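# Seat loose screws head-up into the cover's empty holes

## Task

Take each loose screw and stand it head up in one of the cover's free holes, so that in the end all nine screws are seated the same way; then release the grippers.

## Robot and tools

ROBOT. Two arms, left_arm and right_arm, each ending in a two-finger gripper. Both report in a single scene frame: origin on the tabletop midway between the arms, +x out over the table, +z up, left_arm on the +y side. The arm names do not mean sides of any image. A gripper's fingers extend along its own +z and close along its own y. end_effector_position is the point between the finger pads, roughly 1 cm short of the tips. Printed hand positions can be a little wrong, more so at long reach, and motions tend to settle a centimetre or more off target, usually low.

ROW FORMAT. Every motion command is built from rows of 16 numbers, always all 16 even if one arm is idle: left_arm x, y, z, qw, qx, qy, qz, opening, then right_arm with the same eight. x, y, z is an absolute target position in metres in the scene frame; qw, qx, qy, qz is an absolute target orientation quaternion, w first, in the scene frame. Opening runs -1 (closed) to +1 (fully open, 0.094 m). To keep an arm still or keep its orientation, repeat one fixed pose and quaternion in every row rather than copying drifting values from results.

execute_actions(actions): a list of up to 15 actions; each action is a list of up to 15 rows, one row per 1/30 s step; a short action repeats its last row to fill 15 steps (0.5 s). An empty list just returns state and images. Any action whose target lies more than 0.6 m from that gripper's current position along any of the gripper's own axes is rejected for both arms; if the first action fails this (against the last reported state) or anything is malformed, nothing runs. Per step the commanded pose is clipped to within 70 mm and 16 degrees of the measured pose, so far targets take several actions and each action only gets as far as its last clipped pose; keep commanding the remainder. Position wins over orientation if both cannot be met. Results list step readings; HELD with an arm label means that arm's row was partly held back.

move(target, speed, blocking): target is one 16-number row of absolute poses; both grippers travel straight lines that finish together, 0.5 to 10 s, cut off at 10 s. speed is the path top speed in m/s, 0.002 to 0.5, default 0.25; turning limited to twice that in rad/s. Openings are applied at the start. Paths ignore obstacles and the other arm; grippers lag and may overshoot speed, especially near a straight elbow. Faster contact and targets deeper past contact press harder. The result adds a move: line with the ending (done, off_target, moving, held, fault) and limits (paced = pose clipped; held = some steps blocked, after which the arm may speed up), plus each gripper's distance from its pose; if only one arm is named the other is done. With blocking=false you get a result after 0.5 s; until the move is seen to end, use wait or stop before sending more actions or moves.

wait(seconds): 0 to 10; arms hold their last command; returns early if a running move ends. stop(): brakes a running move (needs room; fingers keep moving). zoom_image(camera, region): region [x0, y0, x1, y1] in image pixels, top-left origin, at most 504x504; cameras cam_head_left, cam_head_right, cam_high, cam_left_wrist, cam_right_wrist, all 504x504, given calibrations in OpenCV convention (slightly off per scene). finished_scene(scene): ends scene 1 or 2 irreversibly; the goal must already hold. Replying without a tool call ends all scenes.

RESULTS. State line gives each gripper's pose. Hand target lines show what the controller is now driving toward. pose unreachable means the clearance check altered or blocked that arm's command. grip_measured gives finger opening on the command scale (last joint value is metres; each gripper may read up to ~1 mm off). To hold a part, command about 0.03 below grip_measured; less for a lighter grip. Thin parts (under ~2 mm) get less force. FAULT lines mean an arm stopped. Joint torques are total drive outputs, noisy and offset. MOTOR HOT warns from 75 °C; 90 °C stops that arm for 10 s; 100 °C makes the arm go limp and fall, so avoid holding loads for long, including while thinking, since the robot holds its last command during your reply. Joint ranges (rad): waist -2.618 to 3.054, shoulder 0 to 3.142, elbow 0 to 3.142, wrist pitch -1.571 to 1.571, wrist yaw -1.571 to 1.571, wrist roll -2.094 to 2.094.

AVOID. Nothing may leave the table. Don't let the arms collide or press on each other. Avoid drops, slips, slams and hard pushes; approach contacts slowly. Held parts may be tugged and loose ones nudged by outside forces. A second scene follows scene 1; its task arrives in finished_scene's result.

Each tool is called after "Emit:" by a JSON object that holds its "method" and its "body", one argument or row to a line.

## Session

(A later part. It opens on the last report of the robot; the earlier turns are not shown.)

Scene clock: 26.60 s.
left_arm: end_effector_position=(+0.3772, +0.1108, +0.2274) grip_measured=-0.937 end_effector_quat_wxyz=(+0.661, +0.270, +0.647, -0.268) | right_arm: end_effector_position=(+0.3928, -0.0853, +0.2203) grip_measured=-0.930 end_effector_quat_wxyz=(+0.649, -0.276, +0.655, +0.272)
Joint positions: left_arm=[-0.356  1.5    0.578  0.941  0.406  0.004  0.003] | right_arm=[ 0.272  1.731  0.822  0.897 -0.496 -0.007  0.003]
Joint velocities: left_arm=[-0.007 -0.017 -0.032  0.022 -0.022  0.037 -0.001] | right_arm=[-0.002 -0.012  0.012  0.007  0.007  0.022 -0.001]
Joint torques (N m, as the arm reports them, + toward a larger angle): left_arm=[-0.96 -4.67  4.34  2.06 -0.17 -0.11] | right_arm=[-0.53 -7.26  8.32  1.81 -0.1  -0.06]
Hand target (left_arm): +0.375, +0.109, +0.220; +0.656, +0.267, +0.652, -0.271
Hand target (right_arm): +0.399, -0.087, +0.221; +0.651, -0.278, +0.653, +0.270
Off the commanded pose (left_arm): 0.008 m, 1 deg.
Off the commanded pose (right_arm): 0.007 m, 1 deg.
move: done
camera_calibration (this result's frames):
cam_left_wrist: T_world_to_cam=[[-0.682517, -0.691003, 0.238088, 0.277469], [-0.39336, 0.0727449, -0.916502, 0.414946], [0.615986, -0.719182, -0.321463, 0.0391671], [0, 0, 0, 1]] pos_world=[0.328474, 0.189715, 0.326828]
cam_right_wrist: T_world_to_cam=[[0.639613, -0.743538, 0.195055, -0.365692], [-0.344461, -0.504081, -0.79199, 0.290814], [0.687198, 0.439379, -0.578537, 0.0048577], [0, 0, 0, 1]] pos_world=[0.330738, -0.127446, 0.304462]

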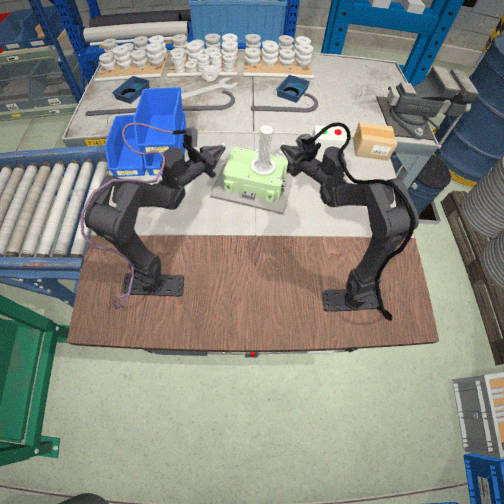

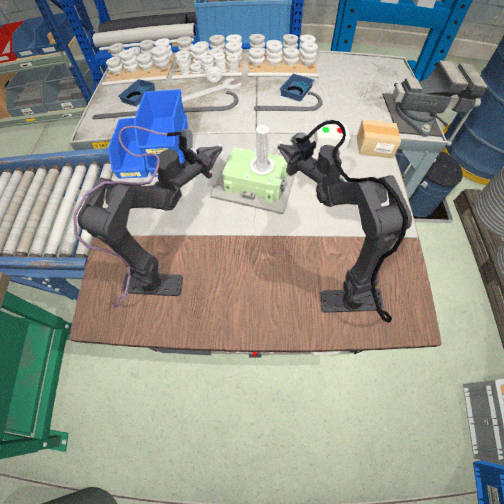

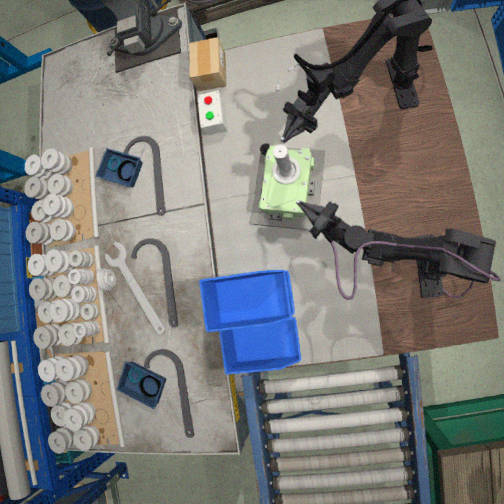

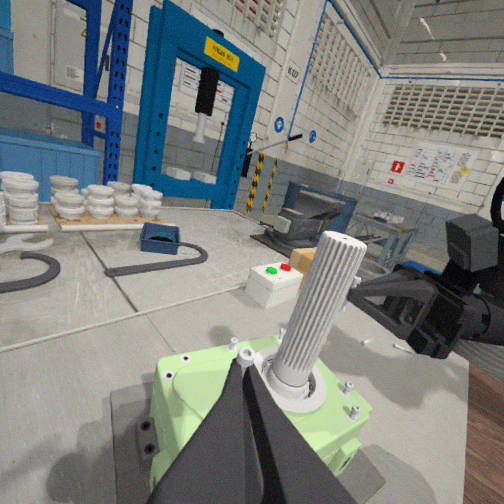

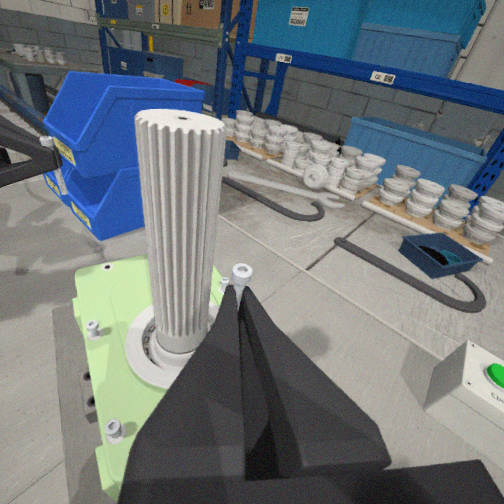

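Emit:
{"method": "move", "body": {
  "target": [0.376,0.112,0.14,0.653,0.271,0.653,-0.271,-1, 0.40,-0.085,0.145,0.653,-0.271,0.653,0.271,-1],
  "speed": 0.1
}}

Emit:
{"method": "zoom_image", "body": {
  "camera": "cam_head_left",
  "region": [190, 120, 330, 220]
}}

Emit:
{"method": "zoom_image", "body": {
  "camera": "cam_high",
  "region": [230, 110, 360, 240]
}}

Scene clock: 28.33 s.
left_arm: end_effector_position=(+0.3797, +0.1098, +0.1489) grip_measured=-0.937 end_effector_quat_wxyz=(+0.660, +0.270, +0.648, -0.268) | right_arm: end_effector_position=(+0.4006, -0.0833, +0.1561) grip_measured=-0.930 end_effector_quat_wxyz=(+0.661, -0.276, +0.643, +0.270)
Joint positions: left_arm=[-0.356  1.845  0.479  1.382  0.406  0.003  0.003] | right_arm=[ 0.272  1.988  0.77   1.242 -0.494 -0.006  0.003]
Joint velocities: left_arm=[ 0.002 -0.012  0.002 -0.007 -0.066  0.007  0.   ] | right_arm=[-0.017  0.002  0.002  0.051 -0.007  0.022 -0.001]
Joint torques (N m, as the arm reports them, + toward a larger angle): left_arm=[ 0.52 -5.66  2.41  2.07  0.12 -0.04] | right_arm=[-0.04 -8.88  4.31  1.81  0.06  0.05]
Hand target (left_arm): +0.376, +0.112, +0.141; +0.653, +0.271, +0.653, -0.271
Hand target (right_arm): +0.400, -0.085, +0.145; +0.653, -0.271, +0.653, +0.271
Off the commanded pose (left_arm): 0.010 m, 1 deg.
Off the commanded pose (right_arm): 0.011 m, 2 deg.
move: off_target (right_arm)
camera_calibration (this result's frames):
cam_left_wrist: T_world_to_cam=[[-0.681864, -0.691167, 0.239478, 0.296781], [-0.395882, 0.0733941, -0.915364, 0.344761], [0.615093, -0.718958, -0.323665, 0.0122653], [0, 0, 0, 1]] pos_world=[0.331304, 0.18864, 0.248479]
cam_right_wrist: T_world_to_cam=[[0.631328, -0.74724, 0.207504, -0.35558], [-0.319425, -0.494373, -0.808432, 0.237059], [0.706677, 0.444104, -0.550799, -0.0502377], [0, 0, 0, 1]] pos_world=[0.335712, -0.126197, 0.23776]

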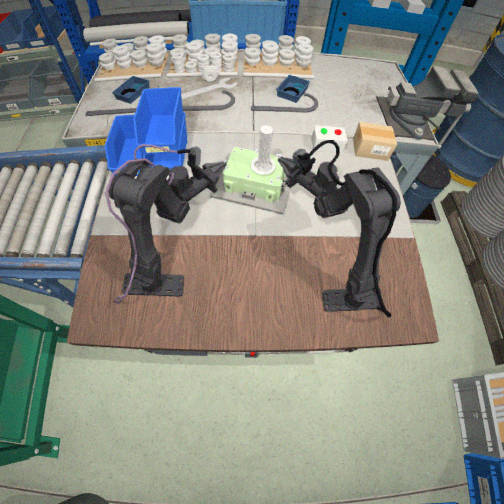

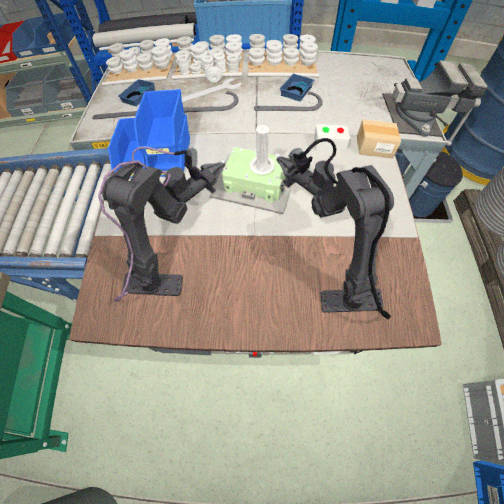

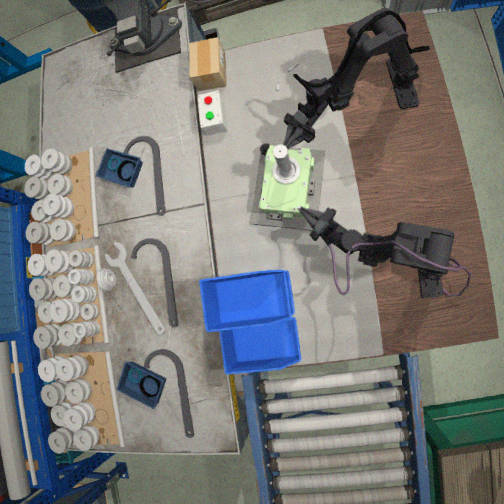

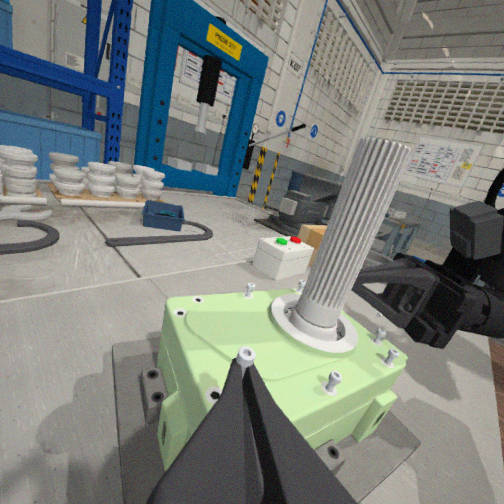

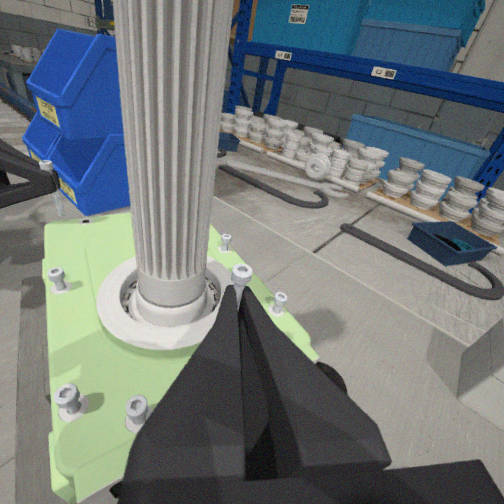

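Region (190, 120, 330, 220) of cam_head_left's 504x504 image, scaled by 3.600, with more detail than that image has; it fills the top 360 rows of this view, and the rest is white.

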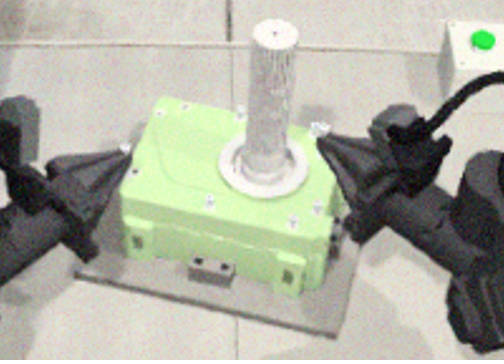

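Region (230, 110, 360, 240) of cam_high's 504x504 image, scaled by 3.877, with more detail than that image has.

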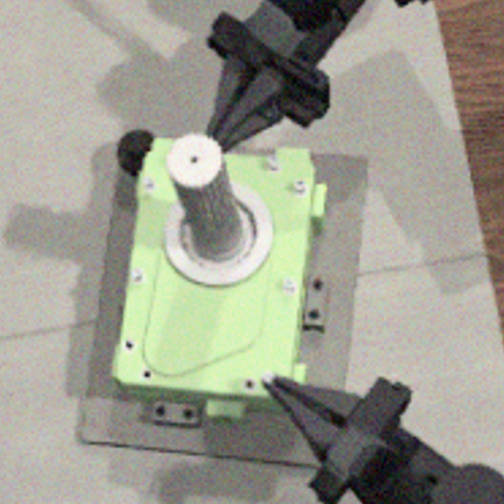

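Emit:
{"method": "move", "body": {
  "target": [0.39,0.102,0.135,0.653,0.271,0.653,-0.271,-1, 0.413,-0.096,0.135,0.653,-0.271,0.653,0.271,-1],
  "speed": 0.05
}}

Emit:
{"method": "zoom_image", "body": {
  "camera": "cam_head_left",
  "region": [190, 120, 330, 220]
}}

Emit:
{"method": "zoom_image", "body": {
  "camera": "cam_high",
  "region": [230, 110, 360, 240]
}}

Scene clock: 29.40 s.
left_arm: end_effector_position=(+0.3863, +0.1072, +0.1405) grip_measured=-0.937 end_effector_quat_wxyz=(+0.660, +0.270, +0.648, -0.268) | right_arm: end_effector_position=(+0.4072, -0.0946, +0.1374) grip_measured=-0.930 end_effector_quat_wxyz=(+0.653, -0.273, +0.653, +0.270)
Joint positions: left_arm=[-0.356  1.905  0.504  1.417  0.406  0.003  0.003] | right_arm=[ 0.238  2.044  0.775  1.267 -0.522 -0.005  0.003]
Joint velocities: left_arm=[-0.022 -0.012  0.027  0.037  0.051  0.007  0.   ] | right_arm=[-0.002 -0.027 -0.002 -0.022 -0.095 -0.095  0.   ]
Joint torques (N m, as the arm reports them, + toward a larger angle): left_arm=[-0.78 -5.52  5.21  1.73 -0.05 -0.04] | right_arm=[-0.54 -8.68  6.71  1.8  -0.06  0.05]
Hand target (left_arm): +0.390, +0.102, +0.135; +0.653, +0.271, +0.653, -0.271
Hand target (right_arm): +0.413, -0.096, +0.135; +0.653, -0.271, +0.653, +0.271
Off the commanded pose (left_arm): 0.008 m, 1 deg.
Off the commanded pose (right_arm): 0.006 m, 0 deg.
move: done
camera_calibration (this result's frames):
cam_left_wrist: T_world_to_cam=[[-0.681864, -0.691167, 0.239478, 0.301499], [-0.395882, 0.0733941, -0.915364, 0.339918], [0.615093, -0.718958, -0.323665, 0.00361288], [0, 0, 0, 1]] pos_world=[0.337927, 0.186036, 0.240116]
cam_right_wrist: T_world_to_cam=[[0.631389, -0.749977, 0.197187, -0.363164], [-0.342117, -0.497596, -0.797091, 0.225859], [0.69592, 0.435813, -0.570756, -0.0538678], [0, 0, 0, 1]] pos_world=[0.344056, -0.136502, 0.220896]

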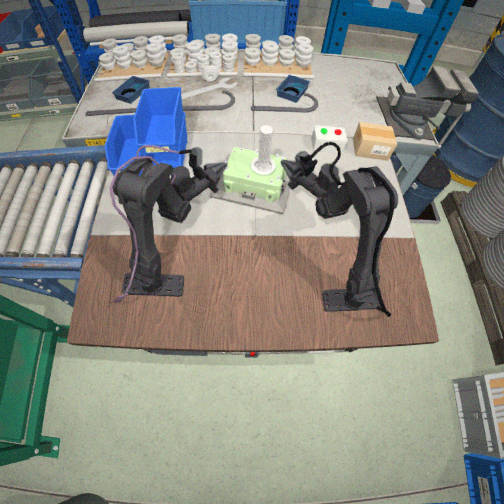

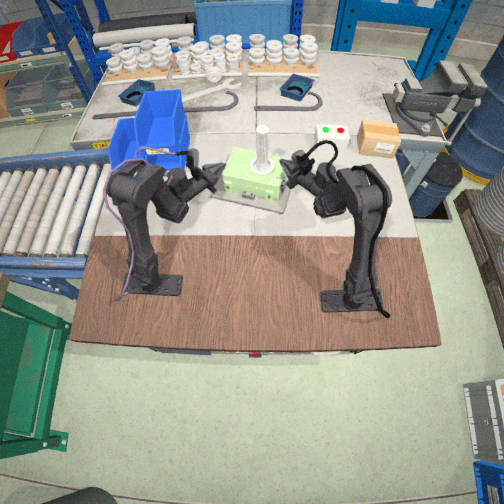

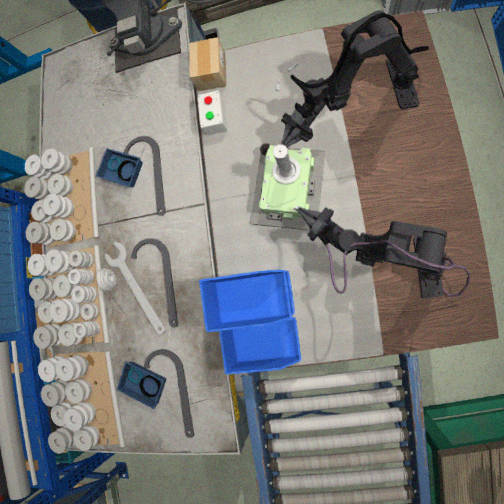

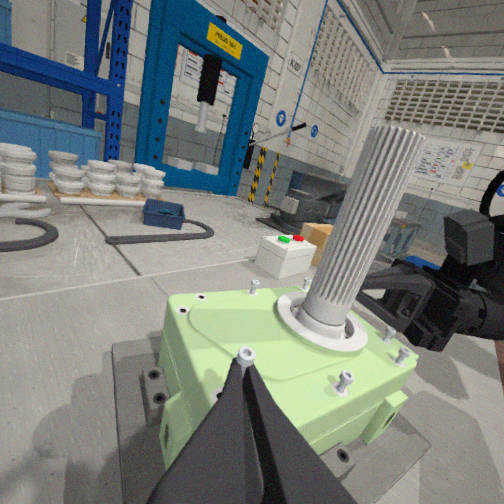

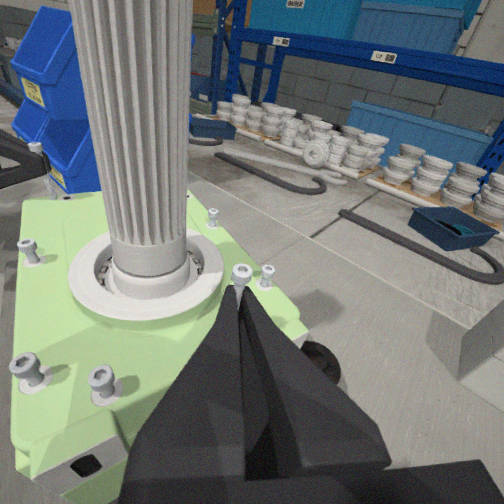

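Region (190, 120, 330, 220) of cam_head_left's 504x504 image, scaled by 3.600, with more detail than that image has; it fills the top 360 rows of this view, and the rest is white.

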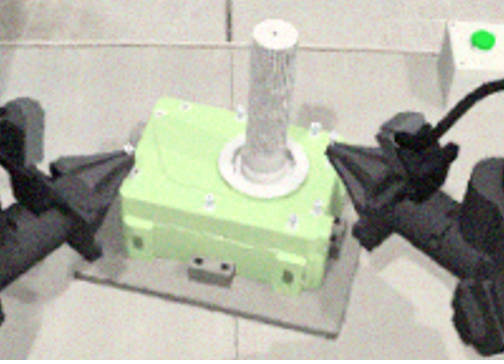

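Region (230, 110, 360, 240) of cam_high's 504x504 image, scaled by 3.877, with more detail than that image has.

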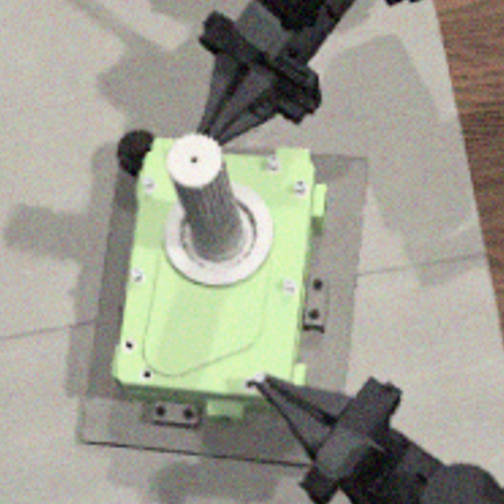

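Emit:
{"method": "move", "body": {
  "target": [0.40,0.092,0.135,0.653,0.271,0.653,-0.271,-1, 0.42,-0.097,0.135,0.653,-0.271,0.653,0.271,-1],
  "speed": 0.05
}}

Emit:
{"method": "zoom_image", "body": {
  "camera": "cam_head_left",
  "region": [190, 120, 330, 220]
}}

Emit:
{"method": "zoom_image", "body": {
  "camera": "cam_high",
  "region": [230, 110, 360, 240]
}}

Scene clock: 30.37 s.
left_arm: end_effector_position=(+0.3952, +0.0973, +0.1408) grip_measured=-0.937 end_effector_quat_wxyz=(+0.661, +0.273, +0.645, -0.271) | right_arm: end_effector_position=(+0.4143, -0.0959, +0.1406) grip_measured=-0.930 end_effector_quat_wxyz=(+0.658, -0.273, +0.648, +0.269)
Joint positions: left_arm=[-0.372  1.938  0.556  1.404  0.398  0.003  0.003] | right_arm=[ 0.229  2.058  0.804  1.267 -0.53  -0.005  0.003]
Joint velocities: left_arm=[-0.002 -0.002  0.002 -0.007 -0.081  0.066  0.001] | right_arm=[-0.002 -0.022  0.002  0.007 -0.007  0.066 -0.   ]
Joint torques (N m, as the arm reports them, + toward a larger angle): left_arm=[-0.99 -6.06  5.46  1.61 -0.18 -0.05] | right_arm=[-0.46 -8.79  6.75  1.65 -0.06  0.05]
Hand target (left_arm): +0.400, +0.092, +0.135; +0.653, +0.271, +0.653, -0.271
Hand target (right_arm): +0.420, -0.097, +0.135; +0.653, -0.271, +0.653, +0.271
Off the commanded pose (left_arm): 0.009 m, 1 deg.
Off the commanded pose (right_arm): 0.008 m, 1 deg.
move: done
camera_calibration (this result's frames):
cam_left_wrist: T_world_to_cam=[[-0.688892, -0.684873, 0.23744, 0.303034], [-0.390445, 0.0746124, -0.917598, 0.342513], [0.610721, -0.724833, -0.318805, -0.00726548], [0, 0, 0, 1]] pos_world=[0.346928, 0.176718, 0.240021]
cam_right_wrist: T_world_to_cam=[[0.628085, -0.751178, 0.203081, -0.368896], [-0.331573, -0.494458, -0.803474, 0.227038], [0.703967, 0.437314, -0.559632, -0.0611967], [0, 0, 0, 1]] pos_world=[0.350058, -0.138084, 0.223087]

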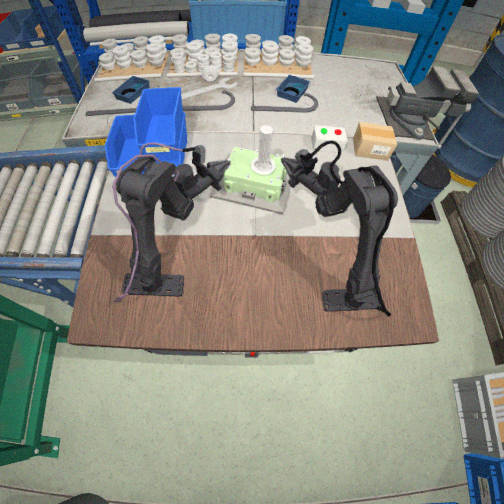

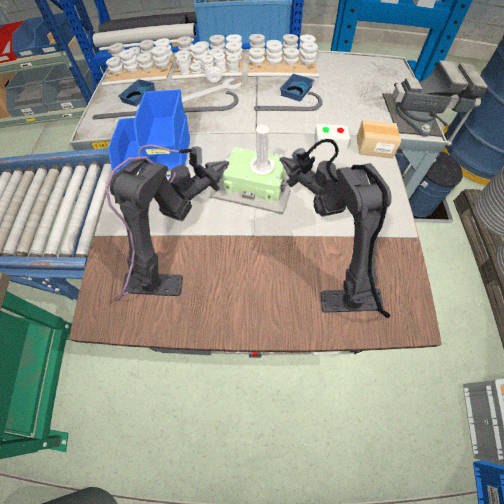

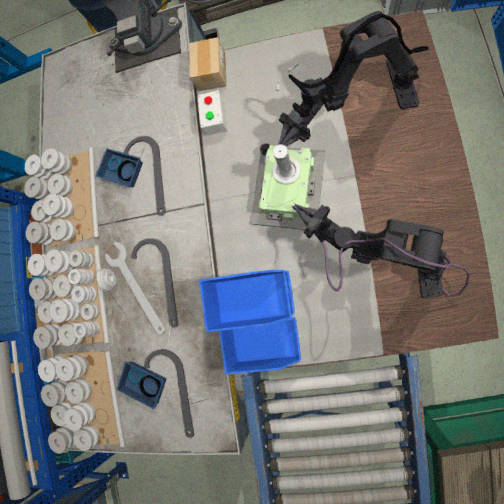

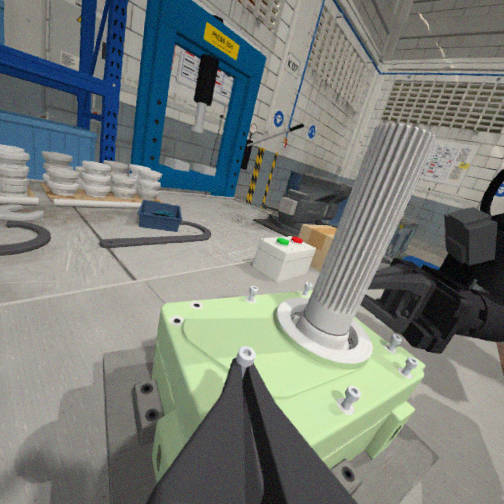

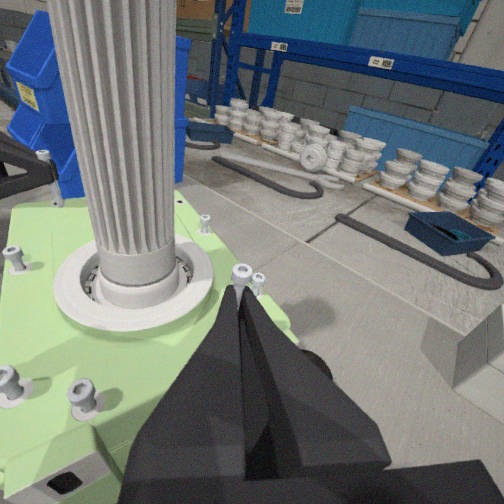

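Region (190, 120, 330, 220) of cam_head_left's 504x504 image, scaled by 3.600, with more detail than that image has; it fills the top 360 rows of this view, and the rest is white.

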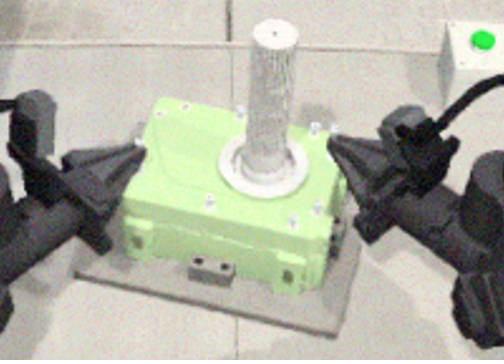

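Region (230, 110, 360, 240) of cam_high's 504x504 image, scaled by 3.877, with more detail than that image has.

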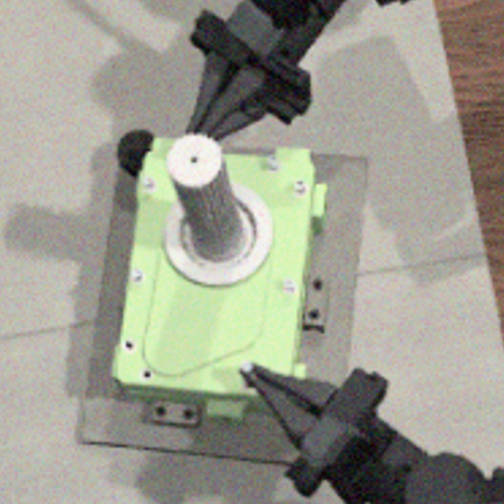

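Right wrist shows the left screw tip right at its hole. Lower both.

Emit:
{"method": "move", "body": {
  "target": [0.40,0.092,0.118,0.653,0.271,0.653,-0.271,-1, 0.42,-0.097,0.118,0.653,-0.271,0.653,0.271,-1],
  "speed": 0.03
}}

Emit:
{"method": "zoom_image", "body": {
  "camera": "cam_right_wrist",
  "region": [0, 120, 150, 260]
}}

Emit:
{"method": "zoom_image", "body": {
  "camera": "cam_left_wrist",
  "region": [330, 240, 480, 380]
}}

Scene clock: 31.53 s.
left_arm: end_effector_position=(+0.3953, +0.0972, +0.1398) grip_measured=-0.937 end_effector_quat_wxyz=(+0.678, +0.273, +0.626, -0.270) | right_arm: end_effector_position=(+0.4143, -0.0954, +0.1354) grip_measured=-0.930 end_effector_quat_wxyz=(+0.670, -0.276, +0.635, +0.268)
Joint positions: left_arm=[-0.372  2.002  0.556  1.519  0.398  0.003  0.003] | right_arm=[ 0.229  2.108  0.804  1.351 -0.533 -0.005  0.003]
Joint velocities: left_arm=[-0.017  0.017 -0.012 -0.066 -0.022  0.022 -0.001] | right_arm=[ 0.002  0.017  0.007 -0.022 -0.081 -0.037 -0.001]
Joint torques (N m, as the arm reports them, + toward a larger angle): left_arm=[-0.95 -5.3   4.56  1.26 -0.19 -0.03] | right_arm=[-0.44 -8.05  6.09  1.48 -0.04  0.05]
Hand target (left_arm): +0.399, +0.093, +0.118; +0.653, +0.271, +0.653, -0.271
Hand target (right_arm): +0.419, -0.097, +0.118; +0.653, -0.271, +0.653, +0.271
Off the commanded pose (left_arm): 0.023 m, 4 deg.
Off the commanded pose (right_arm): 0.018 m, 3 deg.
move: off_target (left_arm, right_arm)
camera_calibration (this result's frames):
cam_left_wrist: T_world_to_cam=[[-0.699578, -0.680472, 0.218056, 0.30983], [-0.346952, 0.0567016, -0.936167, 0.328786], [0.624671, -0.730577, -0.275758, -0.0186726], [0, 0, 0, 1]] pos_world=[0.342488, 0.178546, 0.235089]
cam_right_wrist: T_world_to_cam=[[0.62346, -0.751132, 0.217021, -0.367451], [-0.30334, -0.488211, -0.818312, 0.214025], [0.720613, 0.444354, -0.532228, -0.0742547], [0, 0, 0, 1]] pos_world=[0.347522, -0.13852, 0.215363]

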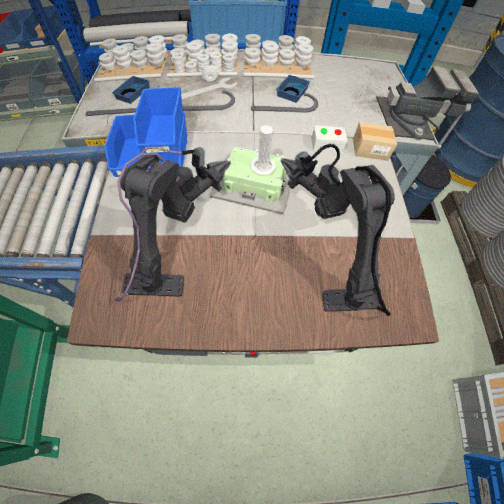

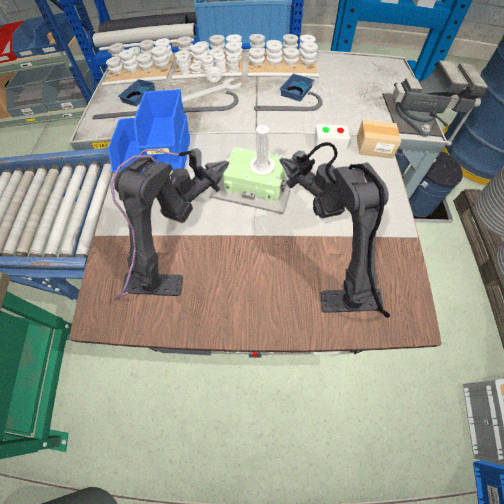

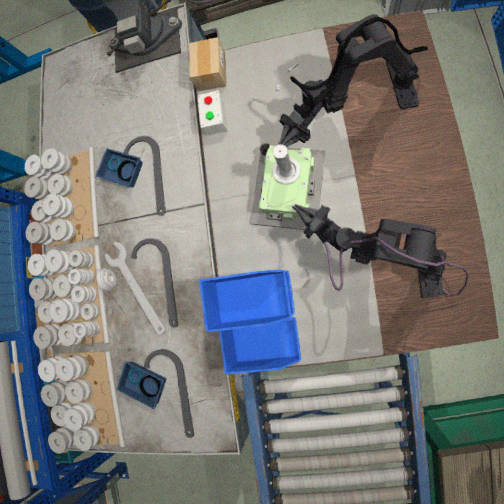

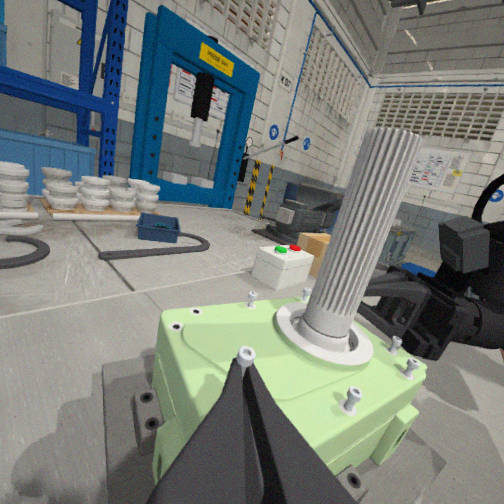

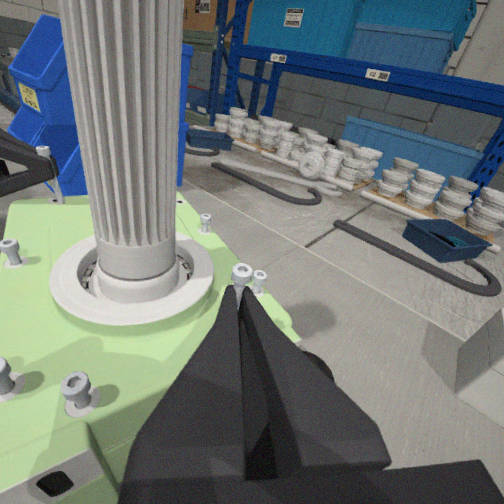

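Region (0, 120, 150, 260) of cam_right_wrist's 504x504 image, scaled by 3.360, with more detail than that image has; it fills the top 470 rows of this view, and the rest is white.

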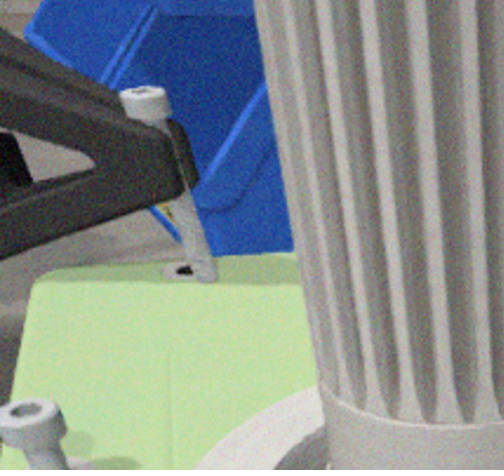

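Region (330, 240, 480, 380) of cam_left_wrist's 504x504 image, scaled by 3.360, with more detail than that image has; it fills the top 470 rows of this view, and the rest is white.

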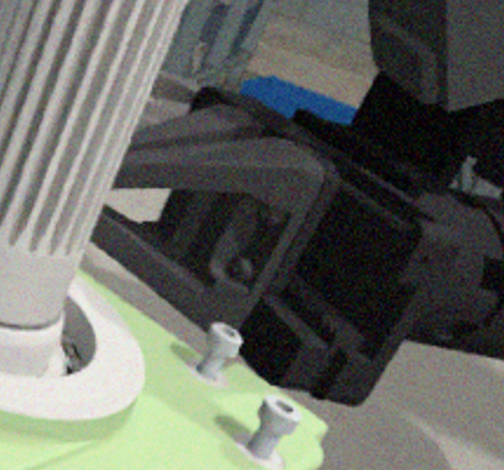

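Emit:
{"method": "move", "body": {
  "target": [0.386,0.104,0.137,0.653,0.271,0.653,-0.271,-1, 0.42,-0.097,0.137,0.653,-0.271,0.653,0.271,-1],
  "speed": 0.03
}}

Emit:
{"method": "zoom_image", "body": {
  "camera": "cam_right_wrist",
  "region": [0, 120, 150, 260]
}}

Scene clock: 33.20 s.
left_arm: end_effector_position=(+0.3894, +0.0997, +0.1408) grip_measured=-0.937 end_effector_quat_wxyz=(+0.663, +0.273, +0.643, -0.271) | right_arm: end_effector_position=(+0.4155, -0.0949, +0.1355) grip_measured=-0.930 end_effector_quat_wxyz=(+0.662, -0.275, +0.643, +0.270)
Joint positions: left_arm=[-0.372  1.929  0.529  1.427  0.398  0.003  0.003] | right_arm=[ 0.229  2.091  0.811  1.305 -0.534 -0.004  0.003]
Joint velocities: left_arm=[-0.002 -0.002  0.002 -0.066 -0.037  0.051 -0.   ] | right_arm=[ 0.007 -0.002 -0.017 -0.11  -0.037 -0.037 -0.001]
Joint torques (N m, as the arm reports them, + toward a larger angle): left_arm=[ 0.72 -8.62  2.07  1.65  0.05 -0.05] | right_arm=[ -0.44 -12.15   6.21   1.24  -0.03   0.03]
Hand target (left_arm): +0.386, +0.104, +0.137; +0.653, +0.271, +0.653, -0.271
Hand target (right_arm): +0.420, -0.097, +0.137; +0.654, -0.271, +0.652, +0.271
Off the commanded pose (left_arm): 0.007 m, 2 deg.
Off the commanded pose (right_arm): 0.005 m, 2 deg.
move: done
camera_calibration (this result's frames):
cam_left_wrist: T_world_to_cam=[[-0.689893, -0.68446, 0.235716, 0.301256], [-0.386558, 0.0730114, -0.919371, 0.338928], [0.612063, -0.725385, -0.314953, -0.00297449], [0, 0, 0, 1]] pos_world=[0.34067, 0.179295, 0.239653]
cam_right_wrist: T_world_to_cam=[[0.629264, -0.749375, 0.206069, -0.368592], [-0.321639, -0.492473, -0.808714, 0.220578], [0.707513, 0.442615, -0.550924, -0.0674689], [0, 0, 0, 1]] pos_world=[0.350623, -0.137722, 0.21717]

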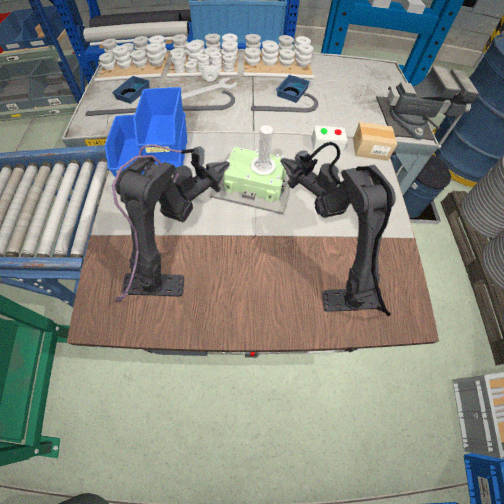

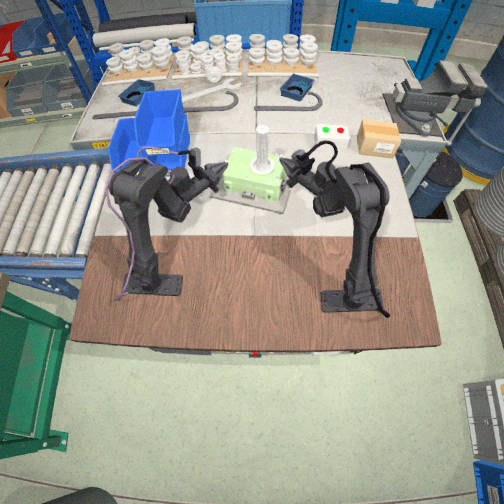

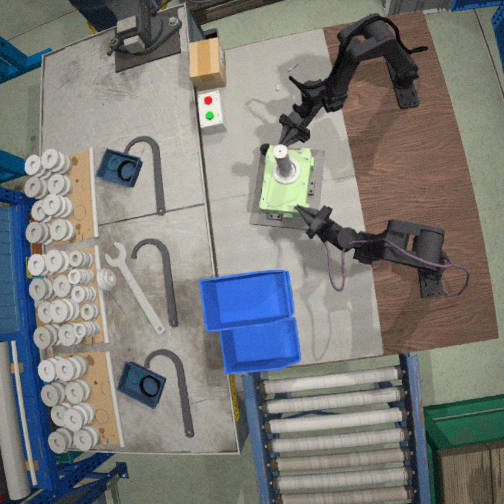

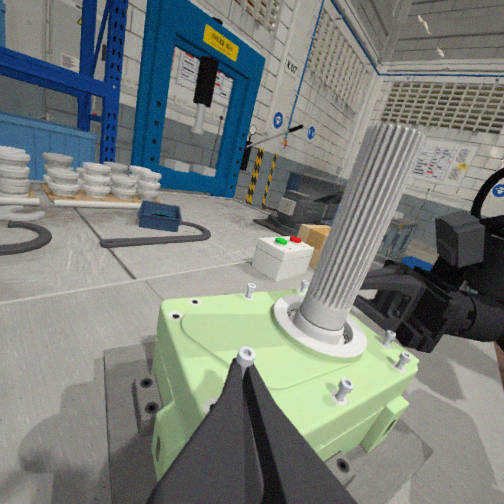

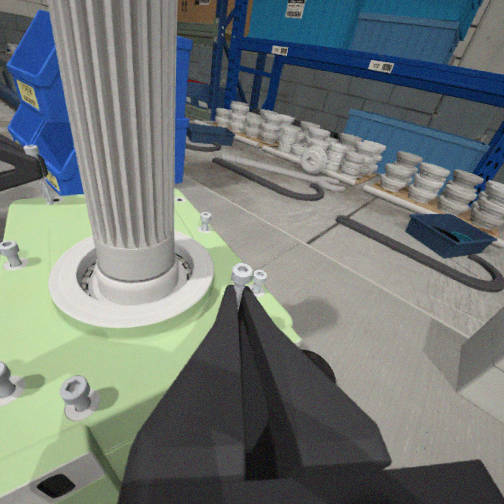

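Region (0, 120, 150, 260) of cam_right_wrist's 504x504 image, scaled by 3.360, with more detail than that image has; it fills the top 470 rows of this view, and the rest is white.

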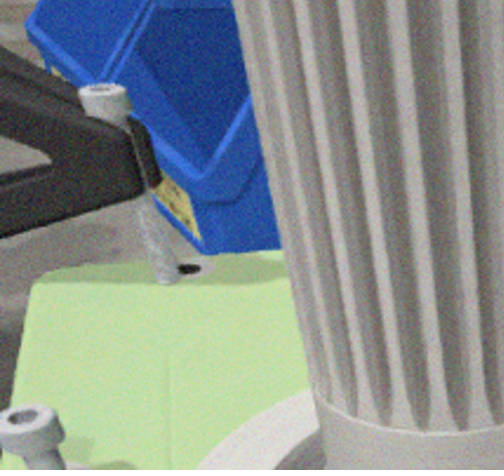

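Emit:
{"method": "move", "body": {
  "target": [0.396,0.108,0.137,0.653,0.271,0.653,-0.271,-1, 0.42,-0.097,0.137,0.653,-0.271,0.653,0.271,-1],
  "speed": 0.03
}}

Emit:
{"method": "zoom_image", "body": {
  "camera": "cam_right_wrist",
  "region": [0, 120, 150, 260]
}}

Scene clock: 34.03 s.
left_arm: end_effector_position=(+0.3913, +0.1049, +0.1406) grip_measured=-0.937 end_effector_quat_wxyz=(+0.662, +0.274, +0.643, -0.271) | right_arm: end_effector_position=(+0.4155, -0.0949, +0.1354) grip_measured=-0.930 end_effector_quat_wxyz=(+0.661, -0.275, +0.644, +0.270)
Joint positions: left_arm=[-0.352  1.929  0.529  1.425  0.42   0.003  0.003] | right_arm=[ 0.229  2.091  0.811  1.304 -0.534 -0.003  0.003]
Joint velocities: left_arm=[-0.017 -0.022  0.002 -0.022 -0.007 -0.007  0.   ] | right_arm=[ 0.002 -0.007 -0.022 -0.022 -0.037 -0.007 -0.   ]
Joint torques (N m, as the arm reports them, + toward a larger angle): left_arm=[ 1.24 -7.4   4.49  1.48  0.1  -0.05] | right_arm=[ -0.44 -12.22   6.19   1.22  -0.02   0.05]
Hand target (left_arm): +0.396, +0.108, +0.137; +0.654, +0.271, +0.653, -0.271
Hand target (right_arm): +0.420, -0.097, +0.137; +0.654, -0.270, +0.653, +0.271
Off the commanded pose (left_arm): 0.007 m, 2 deg.
Off the commanded pose (right_arm): 0.005 m, 1 deg.
move: done
camera_calibration (this result's frames):
cam_left_wrist: T_world_to_cam=[[-0.690732, -0.683638, 0.235647, 0.306502], [-0.387226, 0.0744794, -0.918971, 0.339138], [0.610693, -0.726011, -0.316168, 0.000327875], [0, 0, 0, 1]] pos_world=[0.342833, 0.184515, 0.239536]
cam_right_wrist: T_world_to_cam=[[0.629477, -0.749385, 0.205378, -0.368573], [-0.322451, -0.492415, -0.808426, 0.220824], [0.706954, 0.442661, -0.551605, -0.067179], [0, 0, 0, 1]] pos_world=[0.350706, -0.137728, 0.21716]

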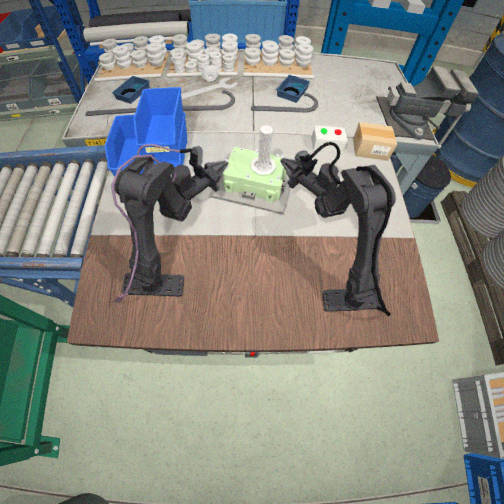

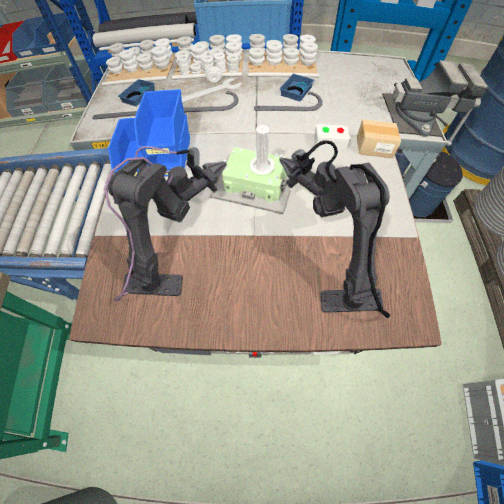

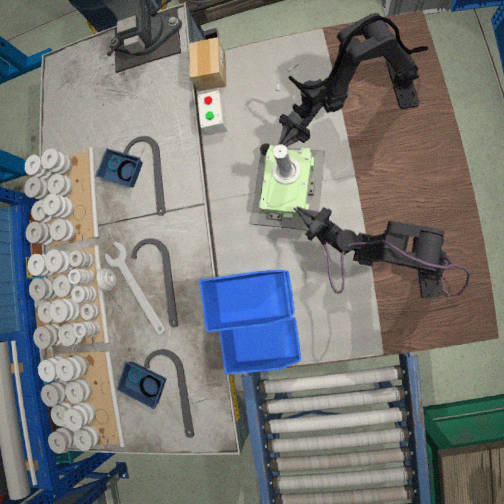

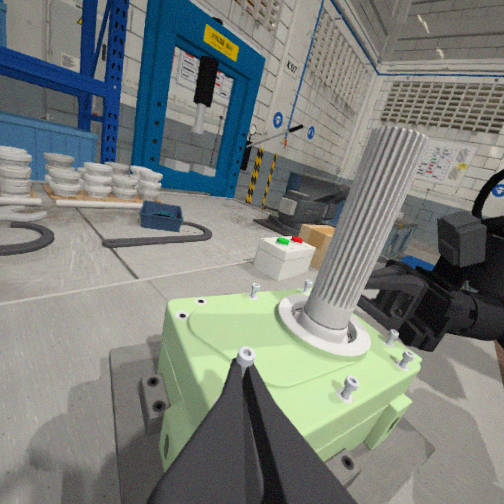

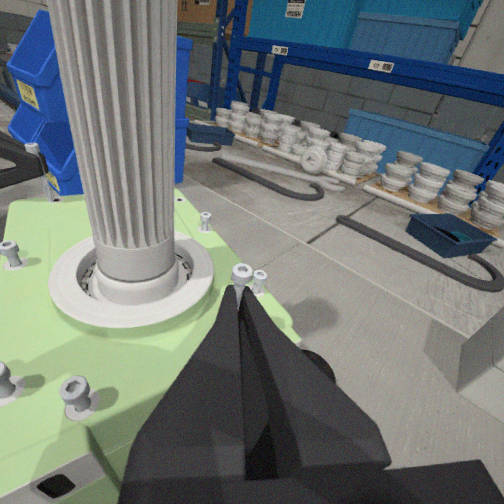

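Region (0, 120, 150, 260) of cam_right_wrist's 504x504 image, scaled by 3.360, with more detail than that image has; it fills the top 470 rows of this view, and the rest is white.

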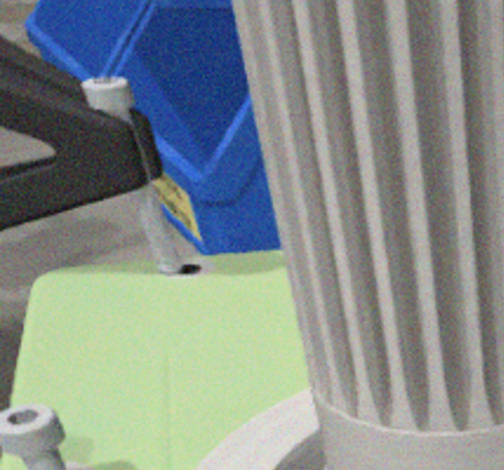

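Depth good; need about +3 mm x, while pressing lightly.

Emit:
{"method": "move", "body": {
  "target": [0.401,0.107,0.13,0.653,0.271,0.653,-0.271,-1, 0.42,-0.097,0.137,0.653,-0.271,0.653,0.271,-1],
  "speed": 0.02
}}

Emit:
{"method": "zoom_image", "body": {
  "camera": "cam_right_wrist",
  "region": [0, 120, 150, 260]
}}

Scene clock: 35.03 s.
left_arm: end_effector_position=(+0.3912, +0.1052, +0.1402) grip_measured=-0.937 end_effector_quat_wxyz=(+0.665, +0.275, +0.639, -0.272) | right_arm: end_effector_position=(+0.4155, -0.0949, +0.1354) grip_measured=-0.930 end_effector_quat_wxyz=(+0.661, -0.275, +0.644, +0.270)
Joint positions: left_arm=[-0.349  1.943  0.529  1.449  0.428  0.003  0.003] | right_arm=[ 0.229  2.091  0.811  1.304 -0.534 -0.003  0.003]
Joint velocities: left_arm=[ 0.002  0.007  0.002  0.007  0.007 -0.007 -0.001] | right_arm=[-0.007  0.007 -0.007 -0.037  0.022  0.051  0.   ]
Joint torques (N m, as the arm reports them, + toward a larger angle): left_arm=[ 1.17 -5.32  5.66  1.47  0.03 -0.05] | right_arm=[ -0.42 -12.22   6.21   1.22  -0.03   0.05]
Hand target (left_arm): +0.400, +0.107, +0.130; +0.653, +0.271, +0.653, -0.271
Hand target (right_arm): +0.420, -0.097, +0.137; +0.654, -0.271, +0.652, +0.271
Off the commanded pose (left_arm): 0.014 m, 2 deg.
Off the commanded pose (right_arm): 0.005 m, 1 deg.
move: off_target (left_arm)
camera_calibration (this result's frames):
cam_left_wrist: T_world_to_cam=[[-0.69577, -0.679944, 0.231474, 0.308848], [-0.378324, 0.072983, -0.922792, 0.335958], [0.610553, -0.729623, -0.308019, -0.000264771], [0, 0, 0, 1]] pos_world=[0.34215, 0.185287, 0.238447]
cam_right_wrist: T_world_to_cam=[[0.629477, -0.749385, 0.205378, -0.368573], [-0.322451, -0.492415, -0.808426, 0.220824], [0.706954, 0.442661, -0.551605, -0.067179], [0, 0, 0, 1]] pos_world=[0.350706, -0.137728, 0.21716]

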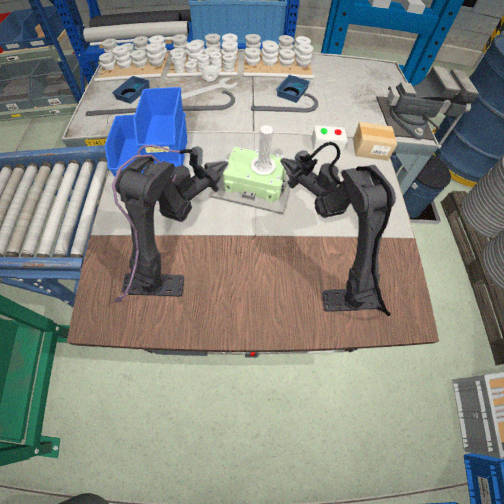

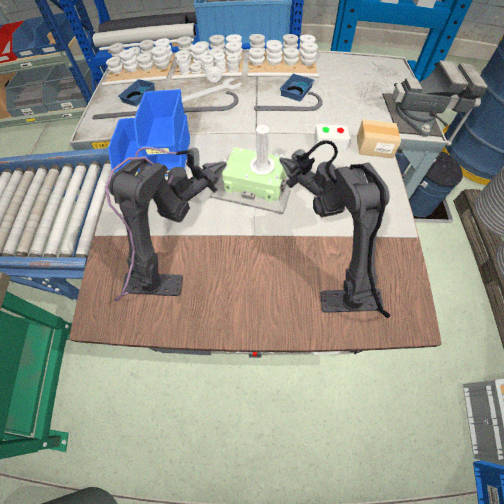

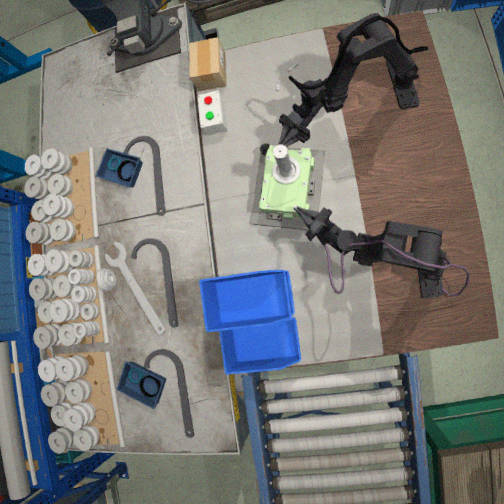

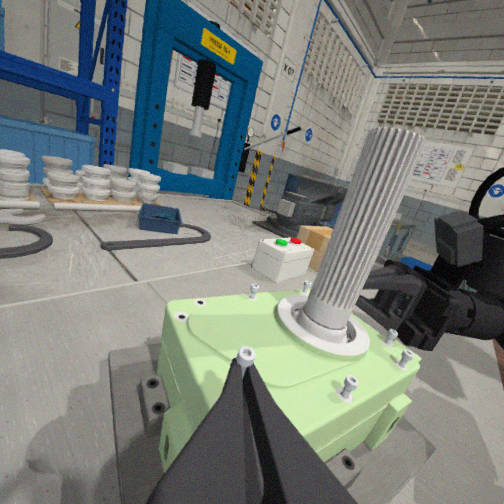

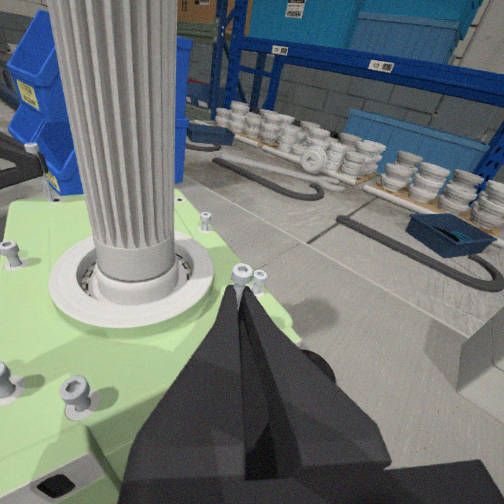

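Region (0, 120, 150, 260) of cam_right_wrist's 504x504 image, scaled by 3.360, with more detail than that image has; it fills the top 470 rows of this view, and the rest is white.

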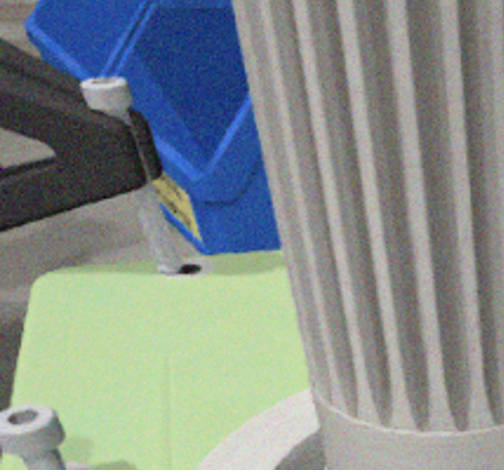

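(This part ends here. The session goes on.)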